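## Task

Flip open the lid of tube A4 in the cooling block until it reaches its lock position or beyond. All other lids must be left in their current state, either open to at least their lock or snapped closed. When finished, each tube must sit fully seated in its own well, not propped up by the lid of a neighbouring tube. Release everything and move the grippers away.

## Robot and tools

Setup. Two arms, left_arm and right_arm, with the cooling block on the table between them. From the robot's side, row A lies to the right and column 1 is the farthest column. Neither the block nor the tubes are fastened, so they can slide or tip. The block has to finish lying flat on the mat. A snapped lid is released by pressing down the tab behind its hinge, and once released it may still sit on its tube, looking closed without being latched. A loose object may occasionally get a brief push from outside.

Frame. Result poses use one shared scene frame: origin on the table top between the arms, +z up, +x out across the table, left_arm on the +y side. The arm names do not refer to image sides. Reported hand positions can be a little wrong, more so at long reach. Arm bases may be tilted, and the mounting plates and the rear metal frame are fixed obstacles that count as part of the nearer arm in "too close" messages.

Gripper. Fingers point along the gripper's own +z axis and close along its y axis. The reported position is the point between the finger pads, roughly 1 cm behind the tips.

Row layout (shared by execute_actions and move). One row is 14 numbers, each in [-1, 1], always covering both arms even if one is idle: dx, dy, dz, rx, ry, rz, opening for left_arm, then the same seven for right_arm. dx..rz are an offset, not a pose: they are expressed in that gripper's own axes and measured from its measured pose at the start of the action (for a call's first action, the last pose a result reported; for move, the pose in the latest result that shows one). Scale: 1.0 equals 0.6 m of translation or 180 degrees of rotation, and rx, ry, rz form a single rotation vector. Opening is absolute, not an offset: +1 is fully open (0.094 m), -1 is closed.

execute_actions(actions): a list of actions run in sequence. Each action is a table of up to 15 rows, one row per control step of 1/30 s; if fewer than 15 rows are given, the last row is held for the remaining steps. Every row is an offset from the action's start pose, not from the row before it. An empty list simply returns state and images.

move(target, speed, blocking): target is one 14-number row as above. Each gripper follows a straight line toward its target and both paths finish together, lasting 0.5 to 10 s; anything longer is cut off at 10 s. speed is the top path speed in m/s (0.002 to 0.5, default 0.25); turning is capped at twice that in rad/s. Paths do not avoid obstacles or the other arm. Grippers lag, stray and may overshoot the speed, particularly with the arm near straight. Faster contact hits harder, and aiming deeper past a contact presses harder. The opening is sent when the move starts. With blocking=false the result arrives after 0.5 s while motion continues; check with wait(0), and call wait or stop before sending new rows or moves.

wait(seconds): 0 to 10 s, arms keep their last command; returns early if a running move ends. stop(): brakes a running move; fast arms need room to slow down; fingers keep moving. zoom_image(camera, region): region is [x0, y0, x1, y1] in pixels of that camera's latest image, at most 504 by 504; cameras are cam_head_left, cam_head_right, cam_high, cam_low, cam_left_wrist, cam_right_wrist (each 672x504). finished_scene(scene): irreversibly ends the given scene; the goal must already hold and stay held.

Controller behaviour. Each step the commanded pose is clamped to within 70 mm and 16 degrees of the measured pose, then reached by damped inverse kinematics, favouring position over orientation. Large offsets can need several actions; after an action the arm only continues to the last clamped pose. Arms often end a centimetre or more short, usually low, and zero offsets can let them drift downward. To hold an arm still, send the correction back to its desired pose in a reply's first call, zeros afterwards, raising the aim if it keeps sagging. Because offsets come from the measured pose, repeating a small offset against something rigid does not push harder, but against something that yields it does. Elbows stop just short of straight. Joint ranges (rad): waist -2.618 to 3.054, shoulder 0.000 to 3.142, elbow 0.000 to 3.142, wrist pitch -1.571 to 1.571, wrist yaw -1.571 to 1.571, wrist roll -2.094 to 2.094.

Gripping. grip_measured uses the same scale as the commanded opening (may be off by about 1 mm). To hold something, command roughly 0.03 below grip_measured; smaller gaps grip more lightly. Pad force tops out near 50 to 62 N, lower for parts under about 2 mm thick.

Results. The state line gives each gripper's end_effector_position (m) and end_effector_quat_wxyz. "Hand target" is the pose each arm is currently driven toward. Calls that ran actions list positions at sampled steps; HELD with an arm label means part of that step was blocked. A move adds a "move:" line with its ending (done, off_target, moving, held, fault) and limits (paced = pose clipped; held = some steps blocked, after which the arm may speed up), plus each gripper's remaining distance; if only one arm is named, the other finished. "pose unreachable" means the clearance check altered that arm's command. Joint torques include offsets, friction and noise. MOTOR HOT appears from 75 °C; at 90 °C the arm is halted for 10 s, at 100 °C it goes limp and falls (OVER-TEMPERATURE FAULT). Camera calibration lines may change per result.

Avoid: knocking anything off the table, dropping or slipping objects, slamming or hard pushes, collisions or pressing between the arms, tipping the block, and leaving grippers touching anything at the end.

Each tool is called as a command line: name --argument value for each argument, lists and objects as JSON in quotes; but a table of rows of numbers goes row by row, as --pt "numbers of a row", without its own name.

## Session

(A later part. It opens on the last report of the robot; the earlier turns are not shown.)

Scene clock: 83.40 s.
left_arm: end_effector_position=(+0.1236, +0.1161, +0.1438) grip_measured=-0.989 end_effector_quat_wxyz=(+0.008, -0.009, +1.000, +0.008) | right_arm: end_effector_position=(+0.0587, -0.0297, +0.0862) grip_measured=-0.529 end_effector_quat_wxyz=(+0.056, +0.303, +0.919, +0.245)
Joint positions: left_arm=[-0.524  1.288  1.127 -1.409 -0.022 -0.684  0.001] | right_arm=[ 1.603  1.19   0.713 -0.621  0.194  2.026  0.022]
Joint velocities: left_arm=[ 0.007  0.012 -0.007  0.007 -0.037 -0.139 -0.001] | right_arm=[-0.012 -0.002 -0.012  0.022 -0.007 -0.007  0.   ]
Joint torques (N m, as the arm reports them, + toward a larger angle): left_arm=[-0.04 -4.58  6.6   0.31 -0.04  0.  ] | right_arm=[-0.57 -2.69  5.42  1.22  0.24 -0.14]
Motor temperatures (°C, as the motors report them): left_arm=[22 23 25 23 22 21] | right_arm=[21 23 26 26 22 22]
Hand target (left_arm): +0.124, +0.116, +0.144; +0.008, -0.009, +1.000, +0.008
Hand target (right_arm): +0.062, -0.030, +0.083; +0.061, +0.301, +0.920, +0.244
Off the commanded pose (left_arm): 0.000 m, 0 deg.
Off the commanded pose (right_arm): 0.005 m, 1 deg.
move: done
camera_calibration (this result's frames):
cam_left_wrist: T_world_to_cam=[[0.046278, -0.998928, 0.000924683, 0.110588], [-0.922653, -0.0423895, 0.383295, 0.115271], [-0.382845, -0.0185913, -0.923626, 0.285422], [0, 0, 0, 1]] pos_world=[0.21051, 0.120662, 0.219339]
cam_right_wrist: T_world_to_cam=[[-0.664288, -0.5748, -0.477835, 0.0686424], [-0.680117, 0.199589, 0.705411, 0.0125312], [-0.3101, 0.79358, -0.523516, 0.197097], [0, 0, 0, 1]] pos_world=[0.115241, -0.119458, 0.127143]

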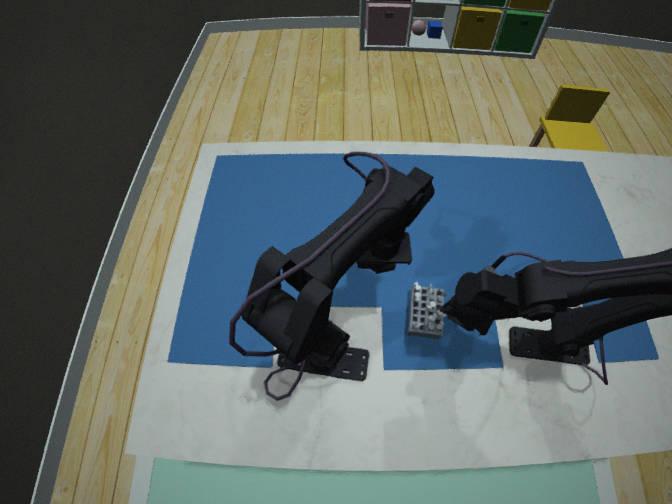

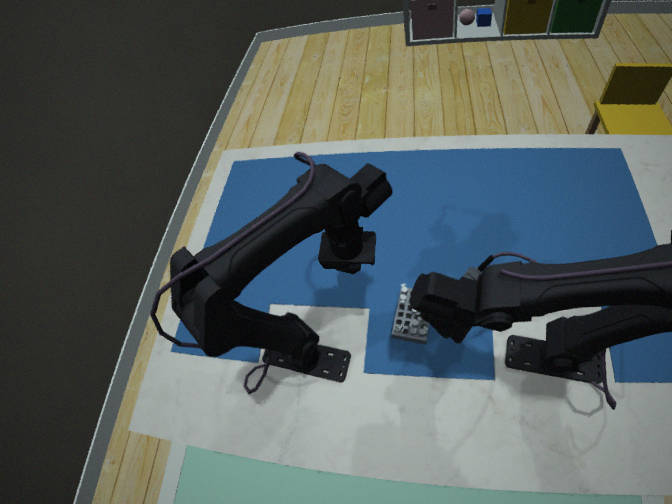

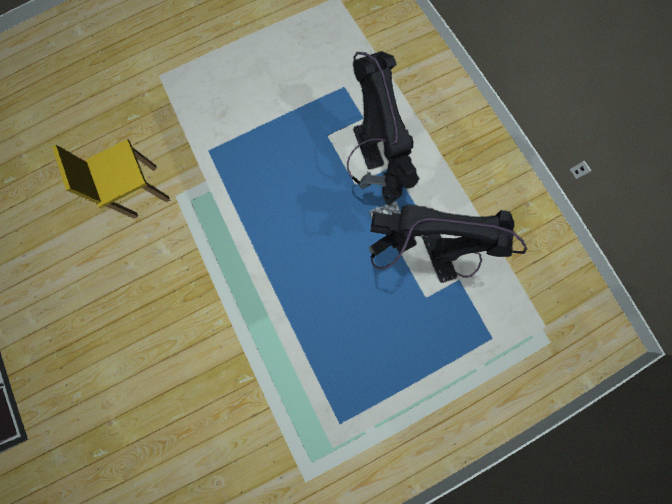

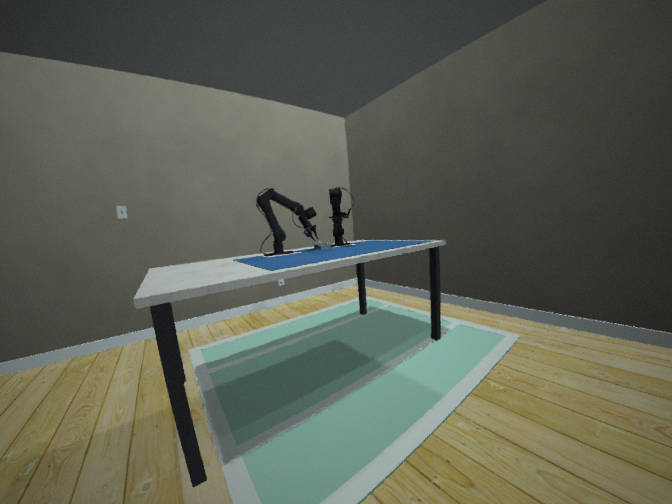

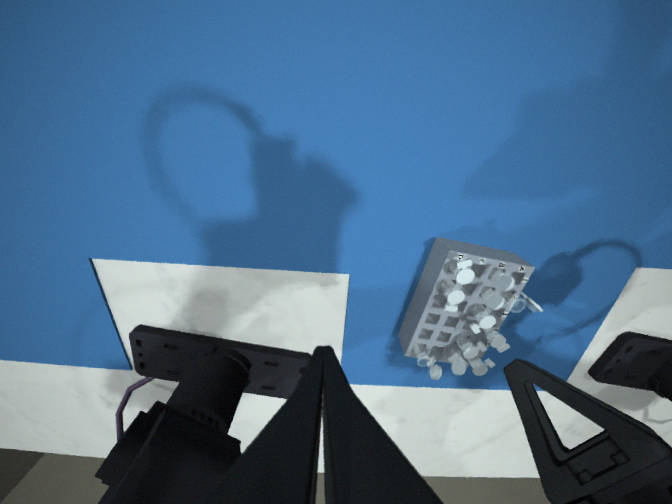

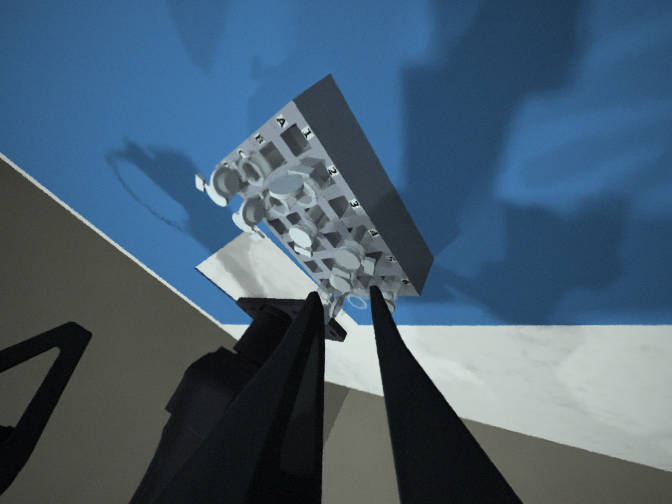

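move --target '[0, 0, 0, 0, 0, 0, -1, -0.0117, 0.0, 0.02, 0, 0, 0, -0.53]' --speed 0.03

zoom_image --camera "cam_right_wrist" --region '[290, 210, 430, 330]'

zoom_image --camera "cam_left_wrist" --region '[450, 300, 570, 420]'

Scene clock: 88.47 s.
left_arm: end_effector_position=(+0.1236, +0.1161, +0.1438) grip_measured=-0.989 end_effector_quat_wxyz=(+0.008, -0.009, +1.000, +0.008) | right_arm: end_effector_position=(+0.0645, -0.0291, +0.0784) grip_measured=-0.529 end_effector_quat_wxyz=(+0.052, +0.305, +0.919, +0.245)
Joint positions: left_arm=[-0.524  1.288  1.127 -1.409 -0.022 -0.684  0.001] | right_arm=[ 1.568  1.204  0.69  -0.579  0.172  2.002  0.022]
Joint velocities: left_arm=[-0.012 -0.017 -0.012 -0.037 -0.037  0.051 -0.001] | right_arm=[-0.017  0.007 -0.017 -0.037 -0.007  0.007 -0.   ]
Joint torques (N m, as the arm reports them, + toward a larger angle): left_arm=[-0.04 -4.59  6.62  0.31 -0.03  0.  ] | right_arm=[-0.57 -2.76  5.33  1.23  0.16 -0.14]
Motor temperatures (°C, as the motors report them): left_arm=[22 23 25 23 22 21] | right_arm=[21 23 26 26 22 22]
Hand target (left_arm): +0.124, +0.116, +0.144; +0.008, -0.009, +1.000, +0.008
Hand target (right_arm): +0.068, -0.029, +0.076; +0.057, +0.303, +0.919, +0.245
Off the commanded pose (left_arm): 0.000 m, 0 deg.
Off the commanded pose (right_arm): 0.004 m, 1 deg.
move: done
camera_calibration (this result's frames):
cam_left_wrist: T_world_to_cam=[[0.046278, -0.998928, 0.000924683, 0.110588], [-0.922653, -0.0423895, 0.383295, 0.115271], [-0.382845, -0.0185913, -0.923626, 0.285422], [0, 0, 0, 1]] pos_world=[0.21051, 0.120662, 0.219339]
cam_right_wrist: T_world_to_cam=[[-0.670059, -0.572293, -0.47276, 0.0691805], [-0.673275, 0.200342, 0.711733, 0.0209365], [-0.312606, 0.7952, -0.519552, 0.194269], [0, 0, 0, 1]] pos_world=[0.121181, -0.119086, 0.118737]

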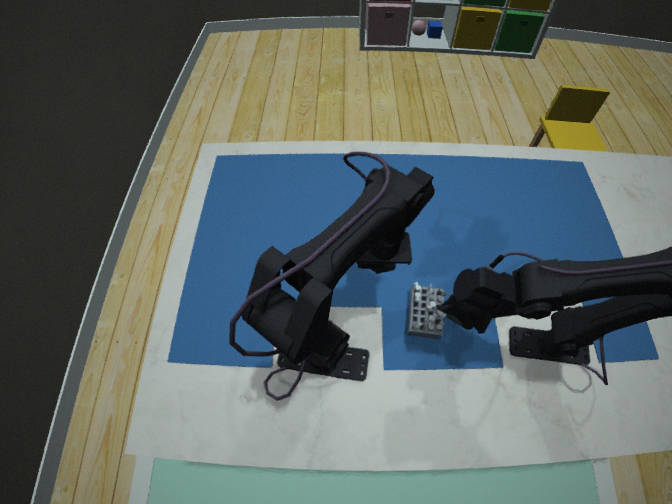

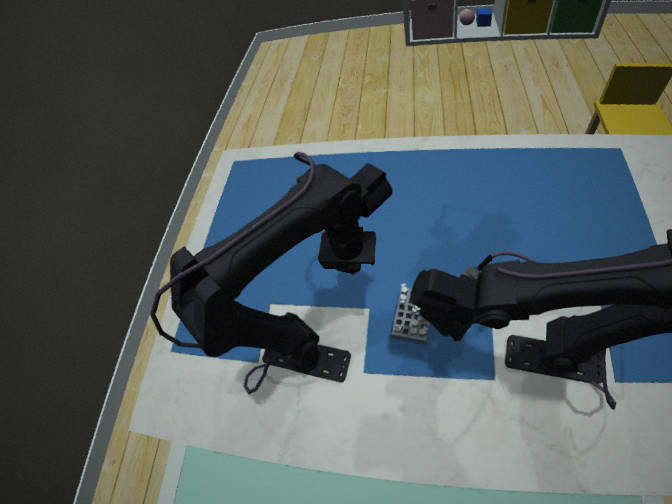

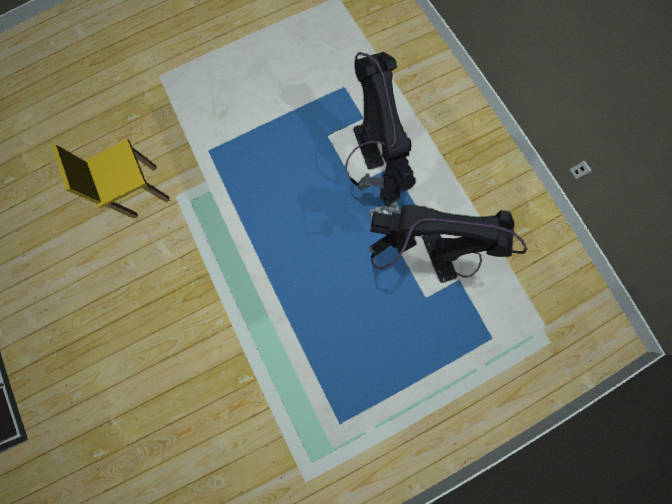

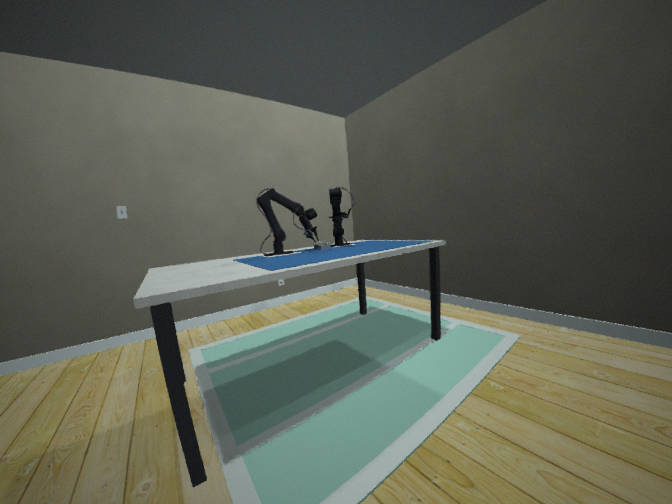

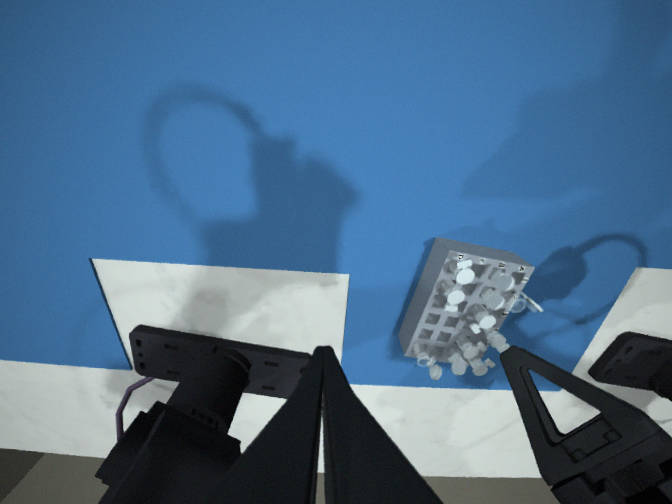

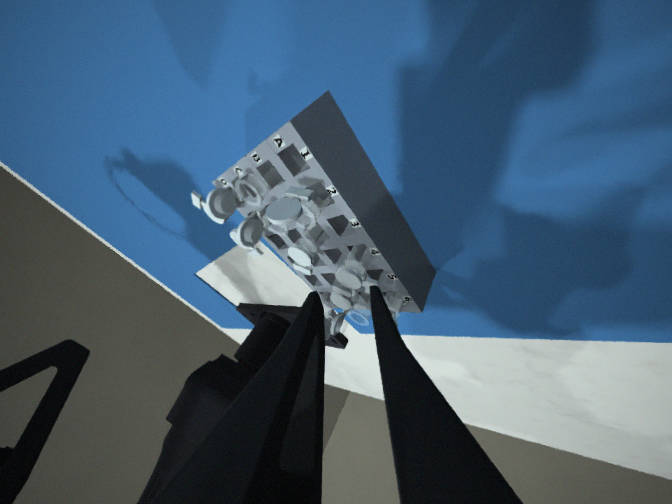

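Region (290, 210, 430, 330) of cam_right_wrist's 672x504 image, scaled by 3.600, with more detail than that image has; it fills the top 432 rows of this view, and the rest is white.

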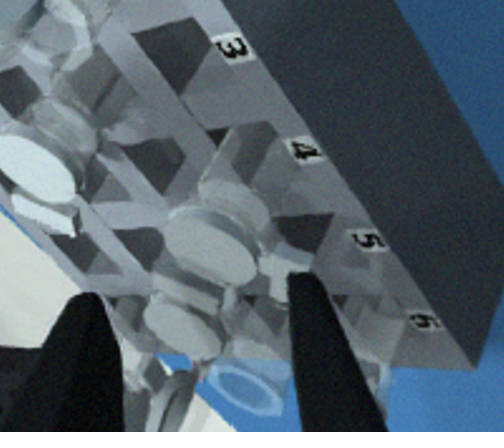

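Region (450, 300, 570, 420) of cam_left_wrist's 672x504 image, scaled by 4.200, with more detail than that image has.

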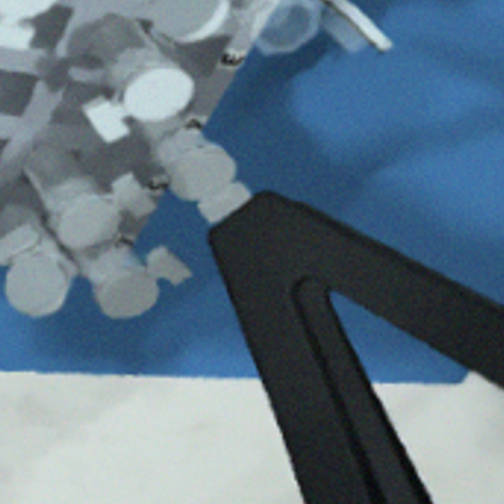

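move --target '[0, 0, 0, 0, 0, 0, -1, -0.003, 0.002, 0.018, 0, 0, 0, -0.53]' --speed 0.02

zoom_image --camera "cam_right_wrist" --region '[290, 220, 430, 340]'

zoom_image --camera "cam_left_wrist" --region '[450, 300, 570, 420]'

Scene clock: 92.10 s.
left_arm: end_effector_position=(+0.1236, +0.1161, +0.1438) grip_measured=-0.989 end_effector_quat_wxyz=(+0.008, -0.009, +1.000, +0.008) | right_arm: end_effector_position=(+0.0665, -0.0227, +0.0756) grip_measured=-0.529 end_effector_quat_wxyz=(+0.047, +0.307, +0.917, +0.249)
Joint positions: left_arm=[-0.524  1.288  1.127 -1.409 -0.022 -0.684  0.001] | right_arm=[ 1.557  1.23   0.69  -0.543  0.159  1.998  0.022]
Joint velocities: left_arm=[-0.007 -0.007  0.007  0.037  0.051 -0.007 -0.001] | right_arm=[-0.012  0.002 -0.017 -0.007 -0.037 -0.051 -0.   ]
Joint torques (N m, as the arm reports them, + toward a larger angle): left_arm=[-0.05 -4.58  6.6   0.31 -0.04  0.  ] | right_arm=[-0.62 -2.85  4.79  1.29  0.09 -0.16]
Motor temperatures (°C, as the motors report them): left_arm=[22 23 25 23 22 21] | right_arm=[21 23 26 26 22 22]
Hand target (left_arm): +0.124, +0.116, +0.144; +0.008, -0.009, +1.000, +0.008
Hand target (right_arm): +0.069, -0.025, +0.070; +0.052, +0.306, +0.919, +0.244
Off the commanded pose (left_arm): 0.000 m, 0 deg.
Off the commanded pose (right_arm): 0.007 m, 1 deg.
move: done
camera_calibration (this result's frames):
cam_left_wrist: T_world_to_cam=[[0.046278, -0.998928, 0.000924683, 0.110588], [-0.922653, -0.0423895, 0.383295, 0.115271], [-0.382845, -0.0185913, -0.923626, 0.285422], [0, 0, 0, 1]] pos_world=[0.21051, 0.120662, 0.219339]
cam_right_wrist: T_world_to_cam=[[-0.674711, -0.565479, -0.47434, 0.0734648], [-0.667375, 0.192921, 0.719299, 0.021907], [-0.315239, 0.801882, -0.507553, 0.187695], [0, 0, 0, 1]] pos_world=[0.123357, -0.113193, 0.114355]

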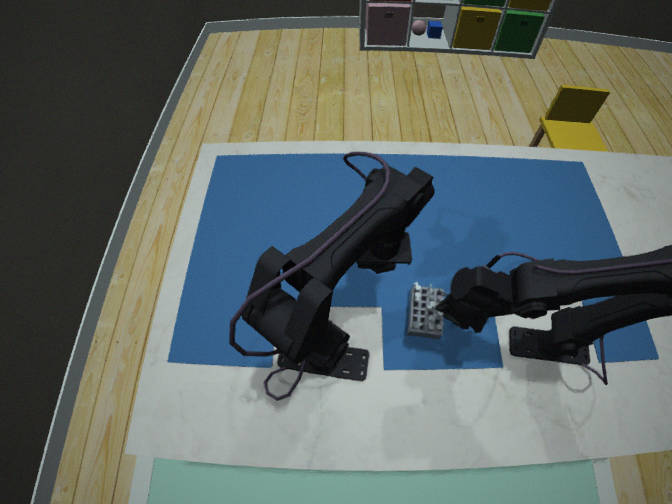

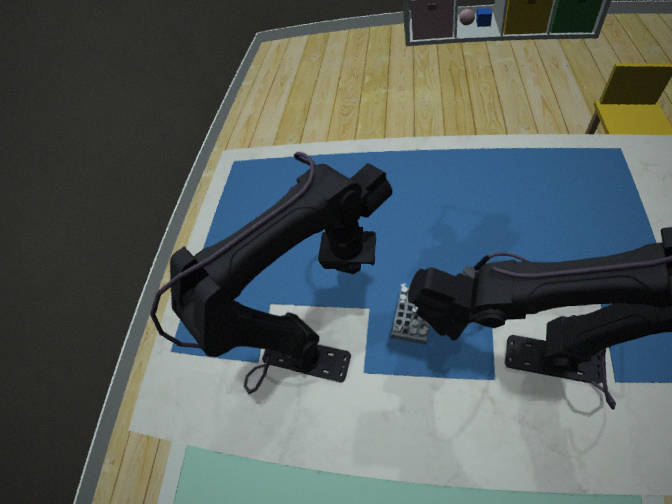

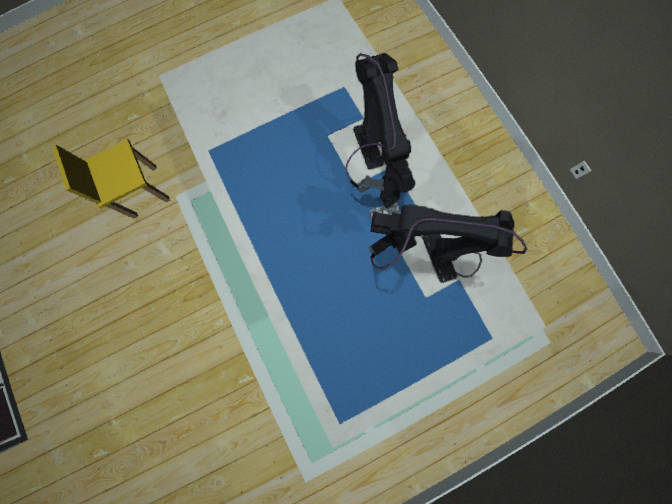

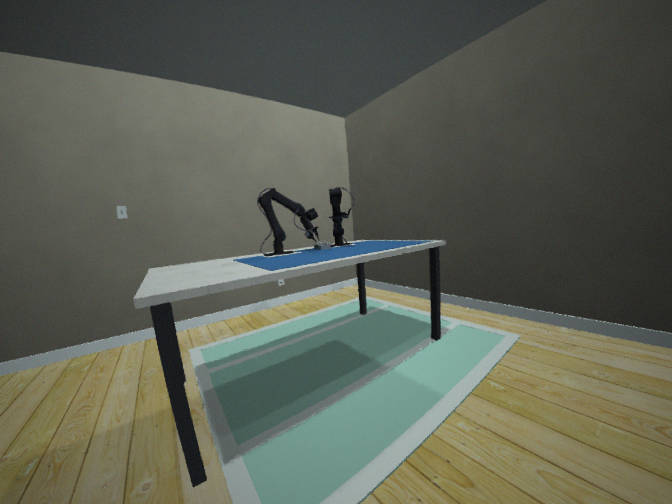

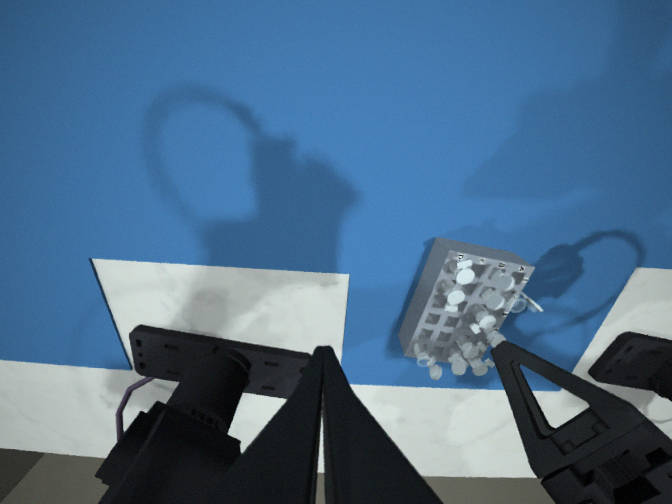

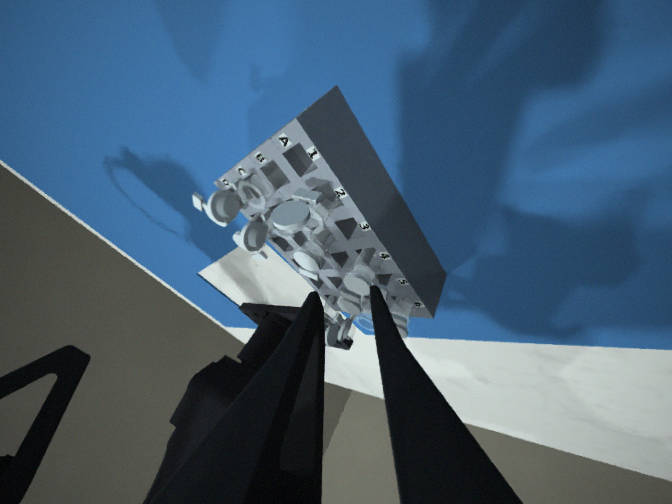

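Region (290, 220, 430, 340) of cam_right_wrist's 672x504 image, scaled by 3.600, with more detail than that image has; it fills the top 432 rows of this view, and the rest is white.

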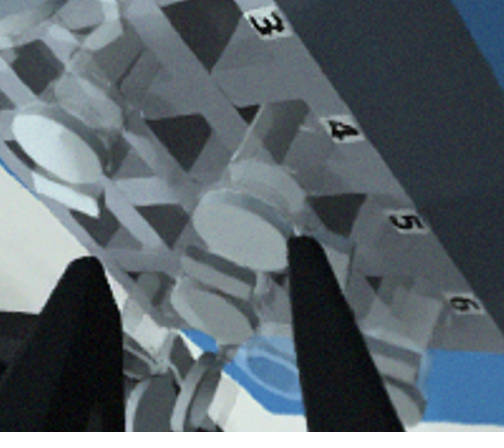

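Region (450, 300, 570, 420) of cam_left_wrist's 672x504 image, scaled by 4.200, with more detail than that image has.

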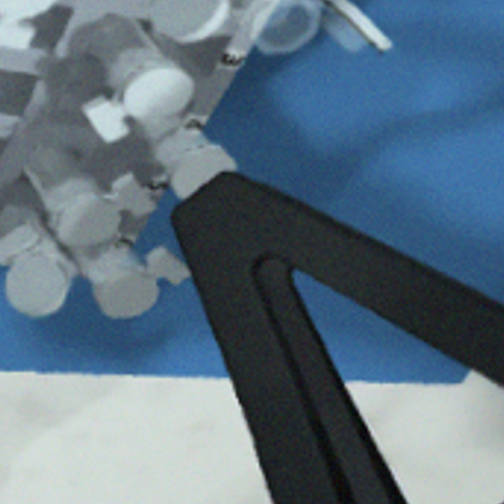

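move --target '[0, 0, 0, 0, 0, 0, -1, -0.003, -0.0104, 0.013, 0, 0, 0, -0.53]' --speed 0.02

zoom_image --camera "cam_right_wrist" --region '[290, 220, 430, 340]'

zoom_image --camera "cam_left_wrist" --region '[450, 300, 570, 420]'

Scene clock: 96.30 s.
left_arm: end_effector_position=(+0.1236, +0.1161, +0.1438) grip_measured=-0.989 end_effector_quat_wxyz=(+0.008, -0.009, +1.000, +0.008) | right_arm: end_effector_position=(+0.0661, -0.0189, +0.0746) grip_measured=-0.529 end_effector_quat_wxyz=(+0.042, +0.307, +0.915, +0.258)
Joint positions: left_arm=[-0.524  1.288  1.127 -1.409 -0.022 -0.684  0.001] | right_arm=[ 1.557  1.23   0.676 -0.508  0.152  1.997  0.022]
Joint velocities: left_arm=[ 0.012 -0.012  0.002 -0.007 -0.051 -0.007  0.002] | right_arm=[-0.007 -0.007  0.002  0.037 -0.022 -0.007 -0.   ]
Joint torques (N m, as the arm reports them, + toward a larger angle): left_arm=[-0.04 -4.58  6.61  0.31 -0.04  0.  ] | right_arm=[-0.1  -3.22  4.23  1.24  0.13 -0.04]
Motor temperatures (°C, as the motors report them): left_arm=[22 23 25 23 22 21] | right_arm=[21 22 26 26 22 22]
Hand target (left_arm): +0.124, +0.116, +0.144; +0.008, -0.009, +1.000, +0.008
Hand target (right_arm): +0.066, -0.025, +0.066; +0.046, +0.307, +0.917, +0.249
Off the commanded pose (left_arm): 0.000 m, 0 deg.
Off the commanded pose (right_arm): 0.011 m, 1 deg.
move: off_target (right_arm)
camera_calibration (this result's frames):
cam_left_wrist: T_world_to_cam=[[0.046278, -0.998928, 0.000924683, 0.110588], [-0.922653, -0.0423895, 0.383295, 0.115271], [-0.382845, -0.0185913, -0.923626, 0.285422], [0, 0, 0, 1]] pos_world=[0.21051, 0.120662, 0.219339]
cam_right_wrist: T_world_to_cam=[[-0.673586, -0.557444, -0.485322, 0.0756781], [-0.666798, 0.175057, 0.724386, 0.0208208], [-0.318846, 0.811548, -0.489619, 0.183134], [0, 0, 0, 1]] pos_world=[0.12325, -0.110081, 0.111312]

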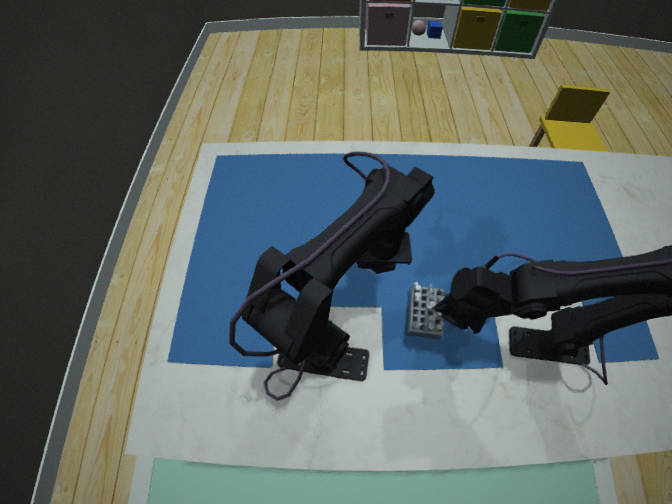

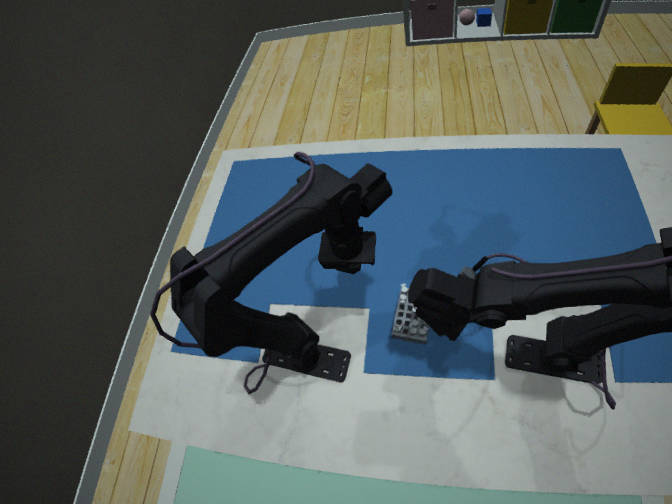

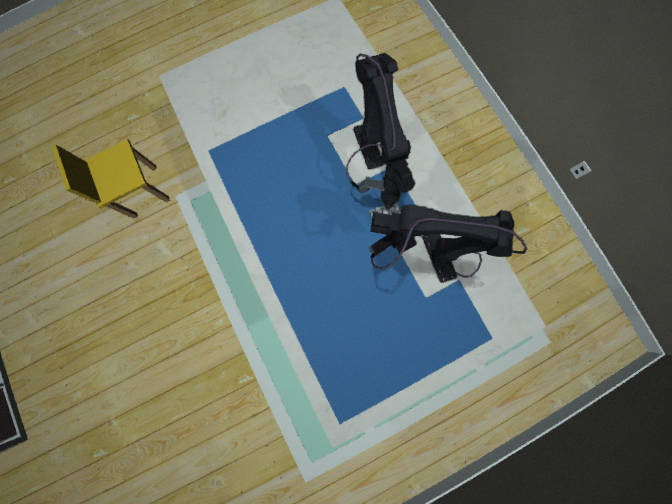

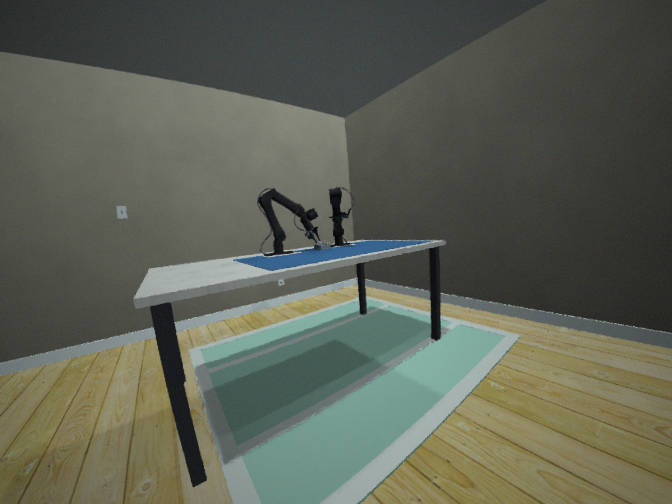

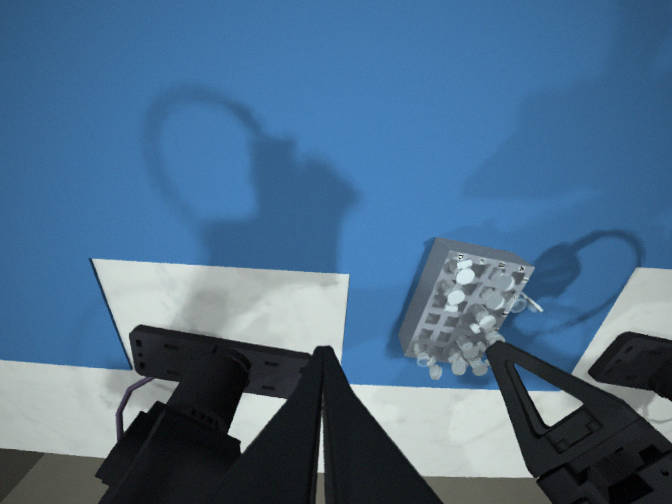

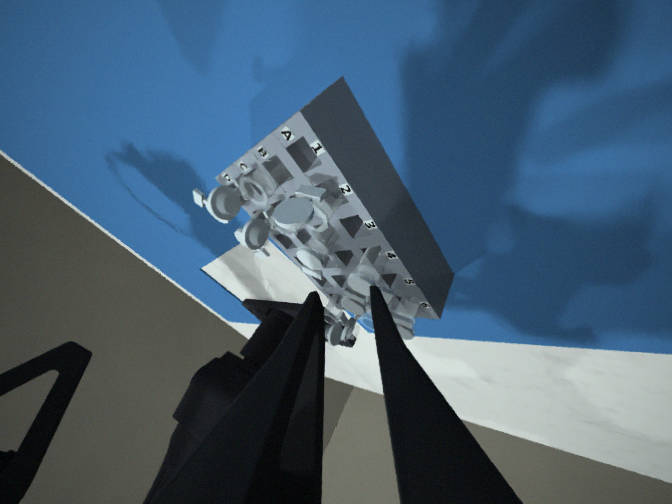

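Region (290, 220, 430, 340) of cam_right_wrist's 672x504 image, scaled by 3.600, with more detail than that image has; it fills the top 432 rows of this view, and the rest is white.

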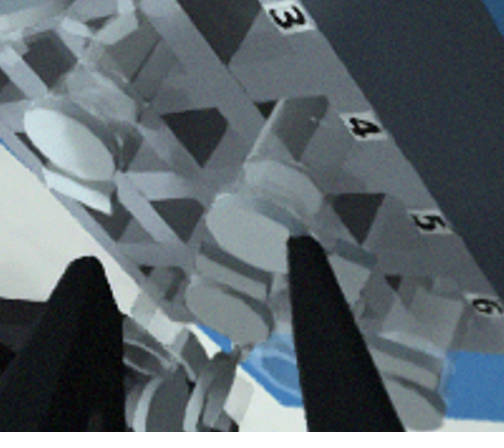

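Region (450, 300, 570, 420) of cam_left_wrist's 672x504 image, scaled by 4.200, with more detail than that image has.

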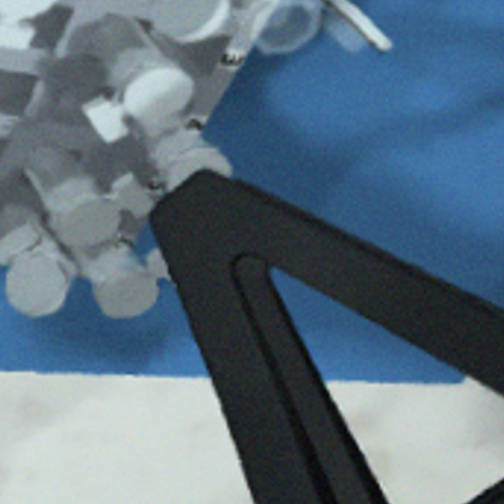

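execute_actions --actions '[[[0,0,0,0,0,0,-1, 0.0004,0.0018,-0.0025,-0.002,0.0009,0.0003,-0.53],[0,0,0,0,0,0,-1, 0.0008,0.0037,-0.0051,-0.004,0.0018,0.0007,-0.53],[0,0,0,0,0,0,-1, 0.0013,0.0055,-0.0076,-0.006,0.0028,0.001,-0.53],[0,0,0,0,0,0,-1, 0.0017,0.0074,-0.0102,-0.008,0.0037,0.0014,-0.53],[0,0,0,0,0,0,-1, 0.0017,0.0074,-0.0102,-0.008,0.0037,0.0014,-0.53],[0,0,0,0,0,0,-1, 0.0017,0.0074,-0.0102,-0.008,0.0037,0.0014,-0.53],[0,0,0,0,0,0,-1, 0.0017,0.0074,-0.0102,-0.008,0.0037,0.0014,-0.53],[0,0,0,0,0,0,-1, 0.0003,0.0042,-0.0101,-0.0054,0.0025,0.001,-0.53],[0,0,0,0,0,0,-1, -0.0012,0.001,-0.01,-0.0028,0.0013,0.0005,-0.53],[0,0,0,0,0,0,-1, -0.0027,-0.0021,-0.0099,-0.0003,0.0002,0.0001,-0.53],[0,0,0,0,0,0,-1, -0.0041,-0.0053,-0.0098,0.0023,-0.001,-0.0003,-0.53]]]'

wait --seconds 0.3

zoom_image --camera "cam_right_wrist" --region '[290, 220, 430, 340]'

Scene clock: 110.13 s.
left_arm: end_effector_position=(+0.1236, +0.1161, +0.1438) grip_measured=-0.989 end_effector_quat_wxyz=(+0.008, -0.009, +1.000, +0.008) | right_arm: end_effector_position=(+0.0650, -0.0201, +0.0749) grip_measured=-0.529 end_effector_quat_wxyz=(+0.040, +0.306, +0.916, +0.257)
Joint positions: left_arm=[-0.524  1.288  1.127 -1.409 -0.022 -0.684  0.001] | right_arm=[ 1.557  1.225  0.676 -0.515  0.148  1.997  0.022]
Joint velocities: left_arm=[ 0.002 -0.002  0.007  0.007  0.037 -0.037  0.   ] | right_arm=[-0.002  0.022 -0.007 -0.007 -0.037 -0.037 -0.001]
Joint torques (N m, as the arm reports them, + toward a larger angle): left_arm=[-0.04 -4.59  6.62  0.31 -0.04  0.  ] | right_arm=[-0.08 -5.68  6.26  0.91  0.12 -0.05]
Motor temperatures (°C, as the motors report them): left_arm=[22 23 25 23 22 21] | right_arm=[21 22 26 26 21 22]
Hand target (left_arm): +0.124, +0.116, +0.144; +0.008, -0.009, +1.000, +0.008
Hand target (right_arm): +0.065, -0.025, +0.078; +0.043, +0.307, +0.916, +0.255
Off the commanded pose (left_arm): 0.000 m, 0 deg.
Off the commanded pose (right_arm): 0.006 m, 0 deg.
Step readings (end_effector_position):
0: left_arm (+0.1236, +0.1161, +0.1438) | right_arm (+0.0661, -0.0189, +0.0746)
1: left_arm (+0.1236, +0.1161, +0.1438) | right_arm (+0.0660, -0.0189, +0.0746)
2: left_arm (+0.1236, +0.1161, +0.1438) | right_arm (+0.0660, -0.0189, +0.0746)
4: left_arm (+0.1236, +0.1161, +0.1438) | right_arm (+0.0660, -0.0189, +0.0749)
8: left_arm (+0.1236, +0.1161, +0.1438) | right_arm (+0.0656, -0.0186, +0.0758)
15: end_effector_position above
camera_calibration (this result's frames):
cam_left_wrist: T_world_to_cam=[[0.046278, -0.998928, 0.000924683, 0.110588], [-0.922653, -0.0423895, 0.383295, 0.115271], [-0.382845, -0.0185913, -0.923626, 0.285422], [0, 0, 0, 1]] pos_world=[0.21051, 0.120662, 0.219339]
cam_right_wrist: T_world_to_cam=[[-0.674474, -0.55987, -0.481281, 0.0741889], [-0.663986, 0.174961, 0.726988, 0.0197627], [-0.322813, 0.809898, -0.489752, 0.184093], [0, 0, 0, 1]] pos_world=[0.122588, -0.111018, 0.111498]

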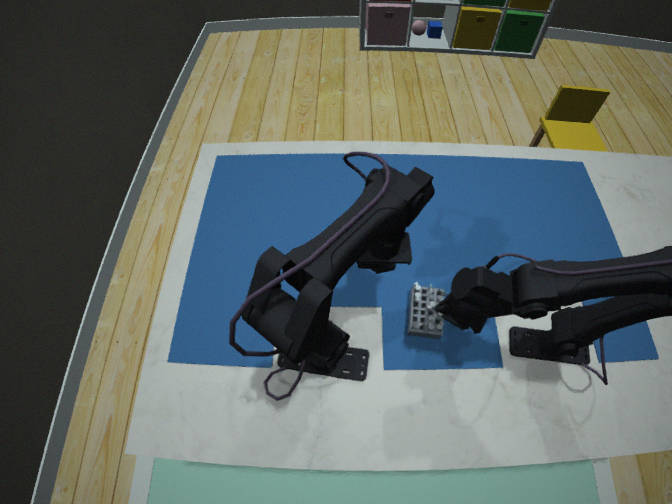

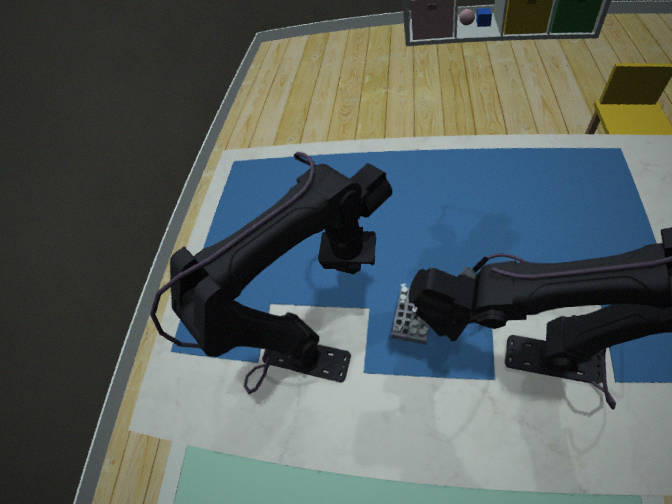

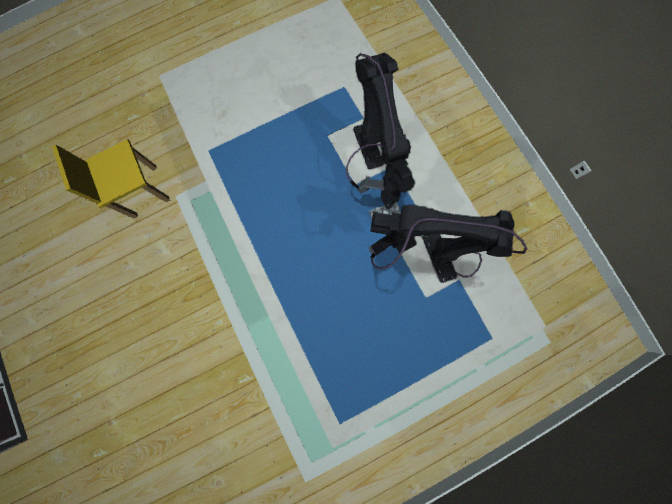

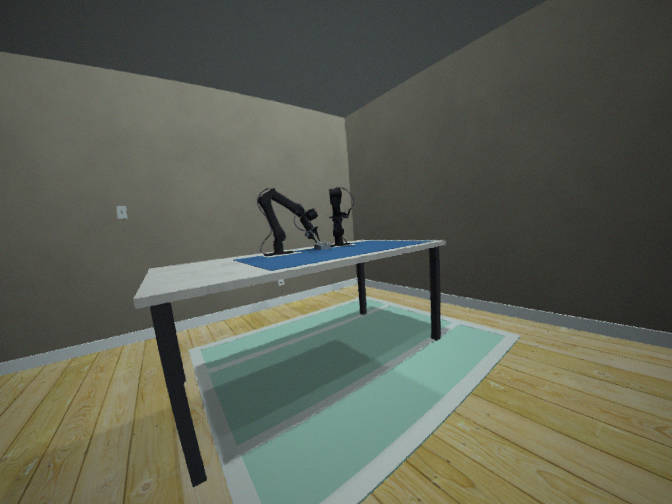

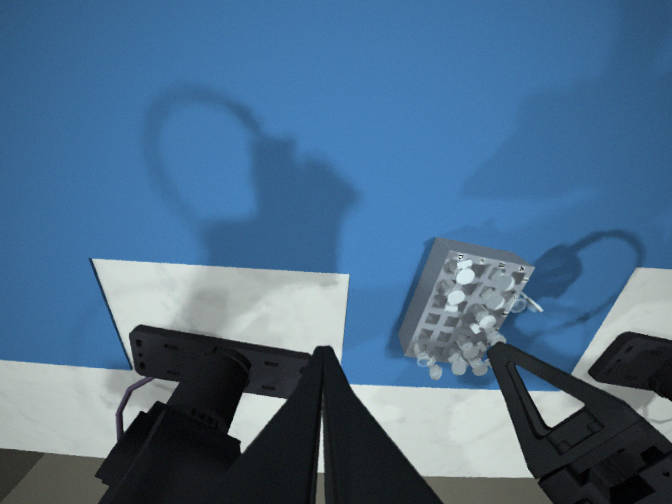

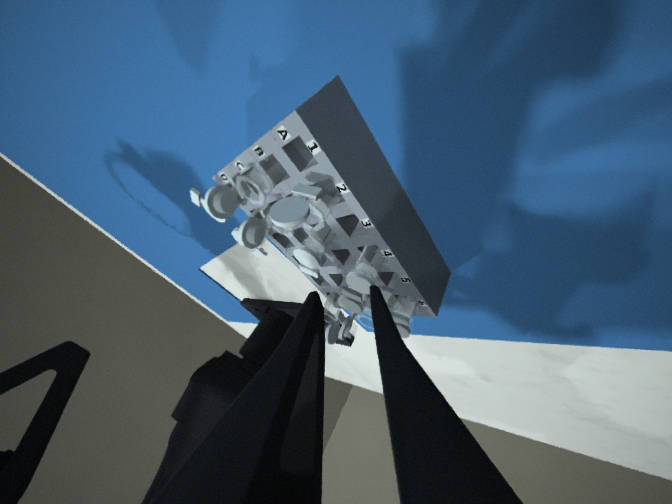

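Scene clock: 110.43 s.
left_arm: end_effector_position=(+0.1236, +0.1161, +0.1438) grip_measured=-0.989 end_effector_quat_wxyz=(+0.008, -0.009, +1.000, +0.008) | right_arm: end_effector_position=(+0.0650, -0.0201, +0.0749) grip_measured=-0.529 end_effector_quat_wxyz=(+0.040, +0.306, +0.916, +0.257)
Joint positions: left_arm=[-0.524  1.288  1.127 -1.409 -0.022 -0.684  0.001] | right_arm=[ 1.557  1.225  0.676 -0.515  0.148  1.997  0.022]
Joint velocities: left_arm=[-0.007 -0.002  0.012 -0.051  0.022 -0.037  0.   ] | right_arm=[-0.027  0.017  0.007  0.007 -0.022  0.022 -0.   ]
Joint torques (N m, as the arm reports them, + toward a larger angle): left_arm=[-0.06 -4.58  6.61  0.32 -0.04  0.  ] | right_arm=[-0.07 -5.46  6.21  0.91  0.12 -0.03]
Motor temperatures (°C, as the motors report them): left_arm=[22 23 25 23 22 21] | right_arm=[21 22 26 26 21 22]
Hand target (left_arm): +0.124, +0.116, +0.144; +0.008, -0.009, +1.000, +0.008
Hand target (right_arm): +0.065, -0.025, +0.078; +0.043, +0.307, +0.916, +0.255
Off the commanded pose (left_arm): 0.000 m, 0 deg.
Off the commanded pose (right_arm): 0.006 m, 0 deg.
wait: 0.30 s; at rest by 0.17 s
camera_calibration (this result's frames):
cam_left_wrist: T_world_to_cam=[[0.046278, -0.998928, 0.000924683, 0.110588], [-0.922653, -0.0423895, 0.383295, 0.115271], [-0.382845, -0.0185913, -0.923626, 0.285422], [0, 0, 0, 1]] pos_world=[0.21051, 0.120662, 0.219339]
cam_right_wrist: T_world_to_cam=[[-0.674474, -0.55987, -0.481281, 0.0741889], [-0.663986, 0.174961, 0.726988, 0.0197627], [-0.322813, 0.809898, -0.489752, 0.184093], [0, 0, 0, 1]] pos_world=[0.122588, -0.111018, 0.111498]

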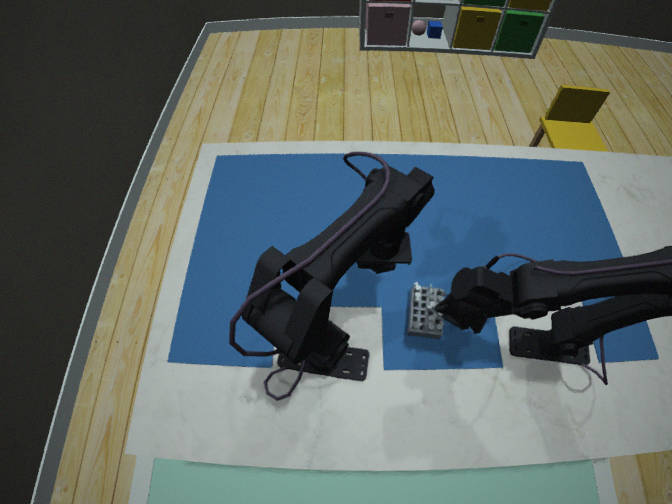

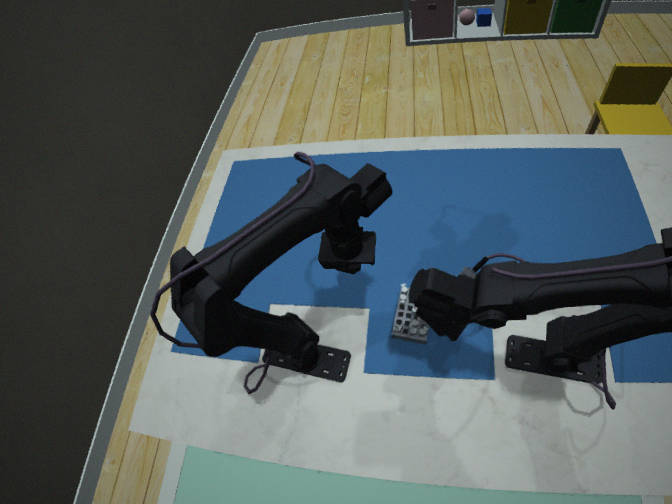

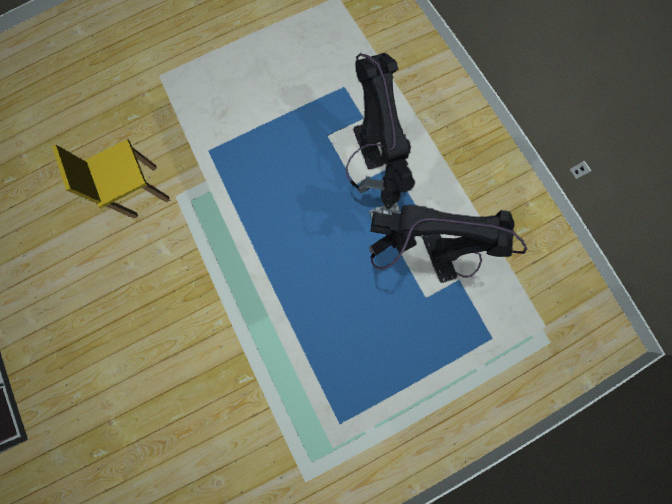

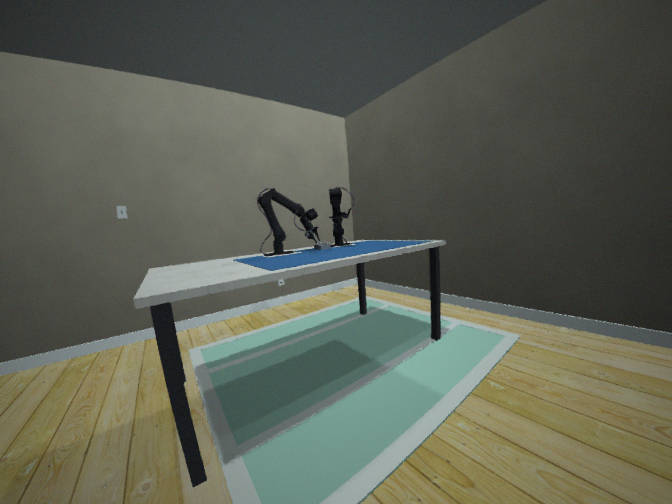

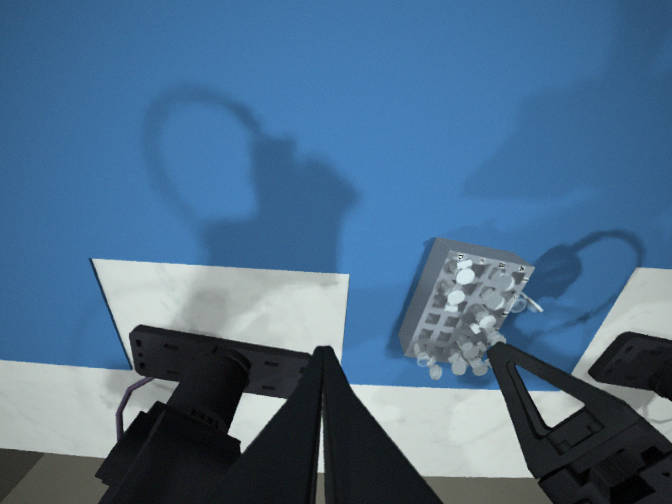

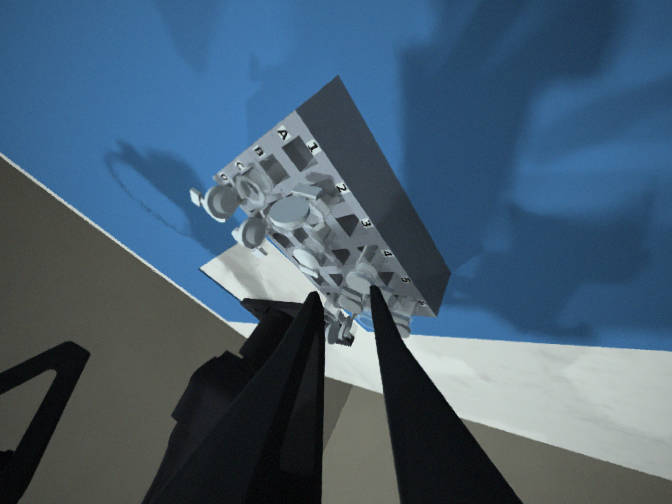

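Region (290, 220, 430, 340) of cam_right_wrist's 672x504 image, scaled by 3.600, with more detail than that image has; it fills the top 432 rows of this view, and the rest is white.

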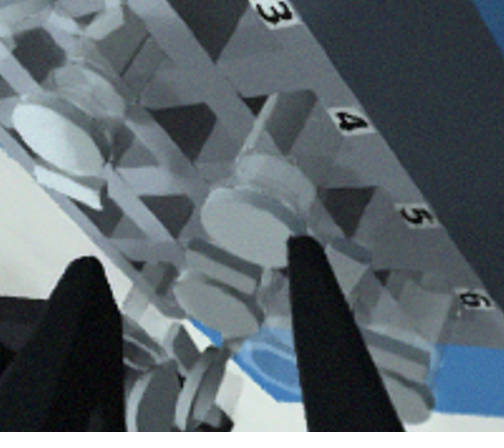

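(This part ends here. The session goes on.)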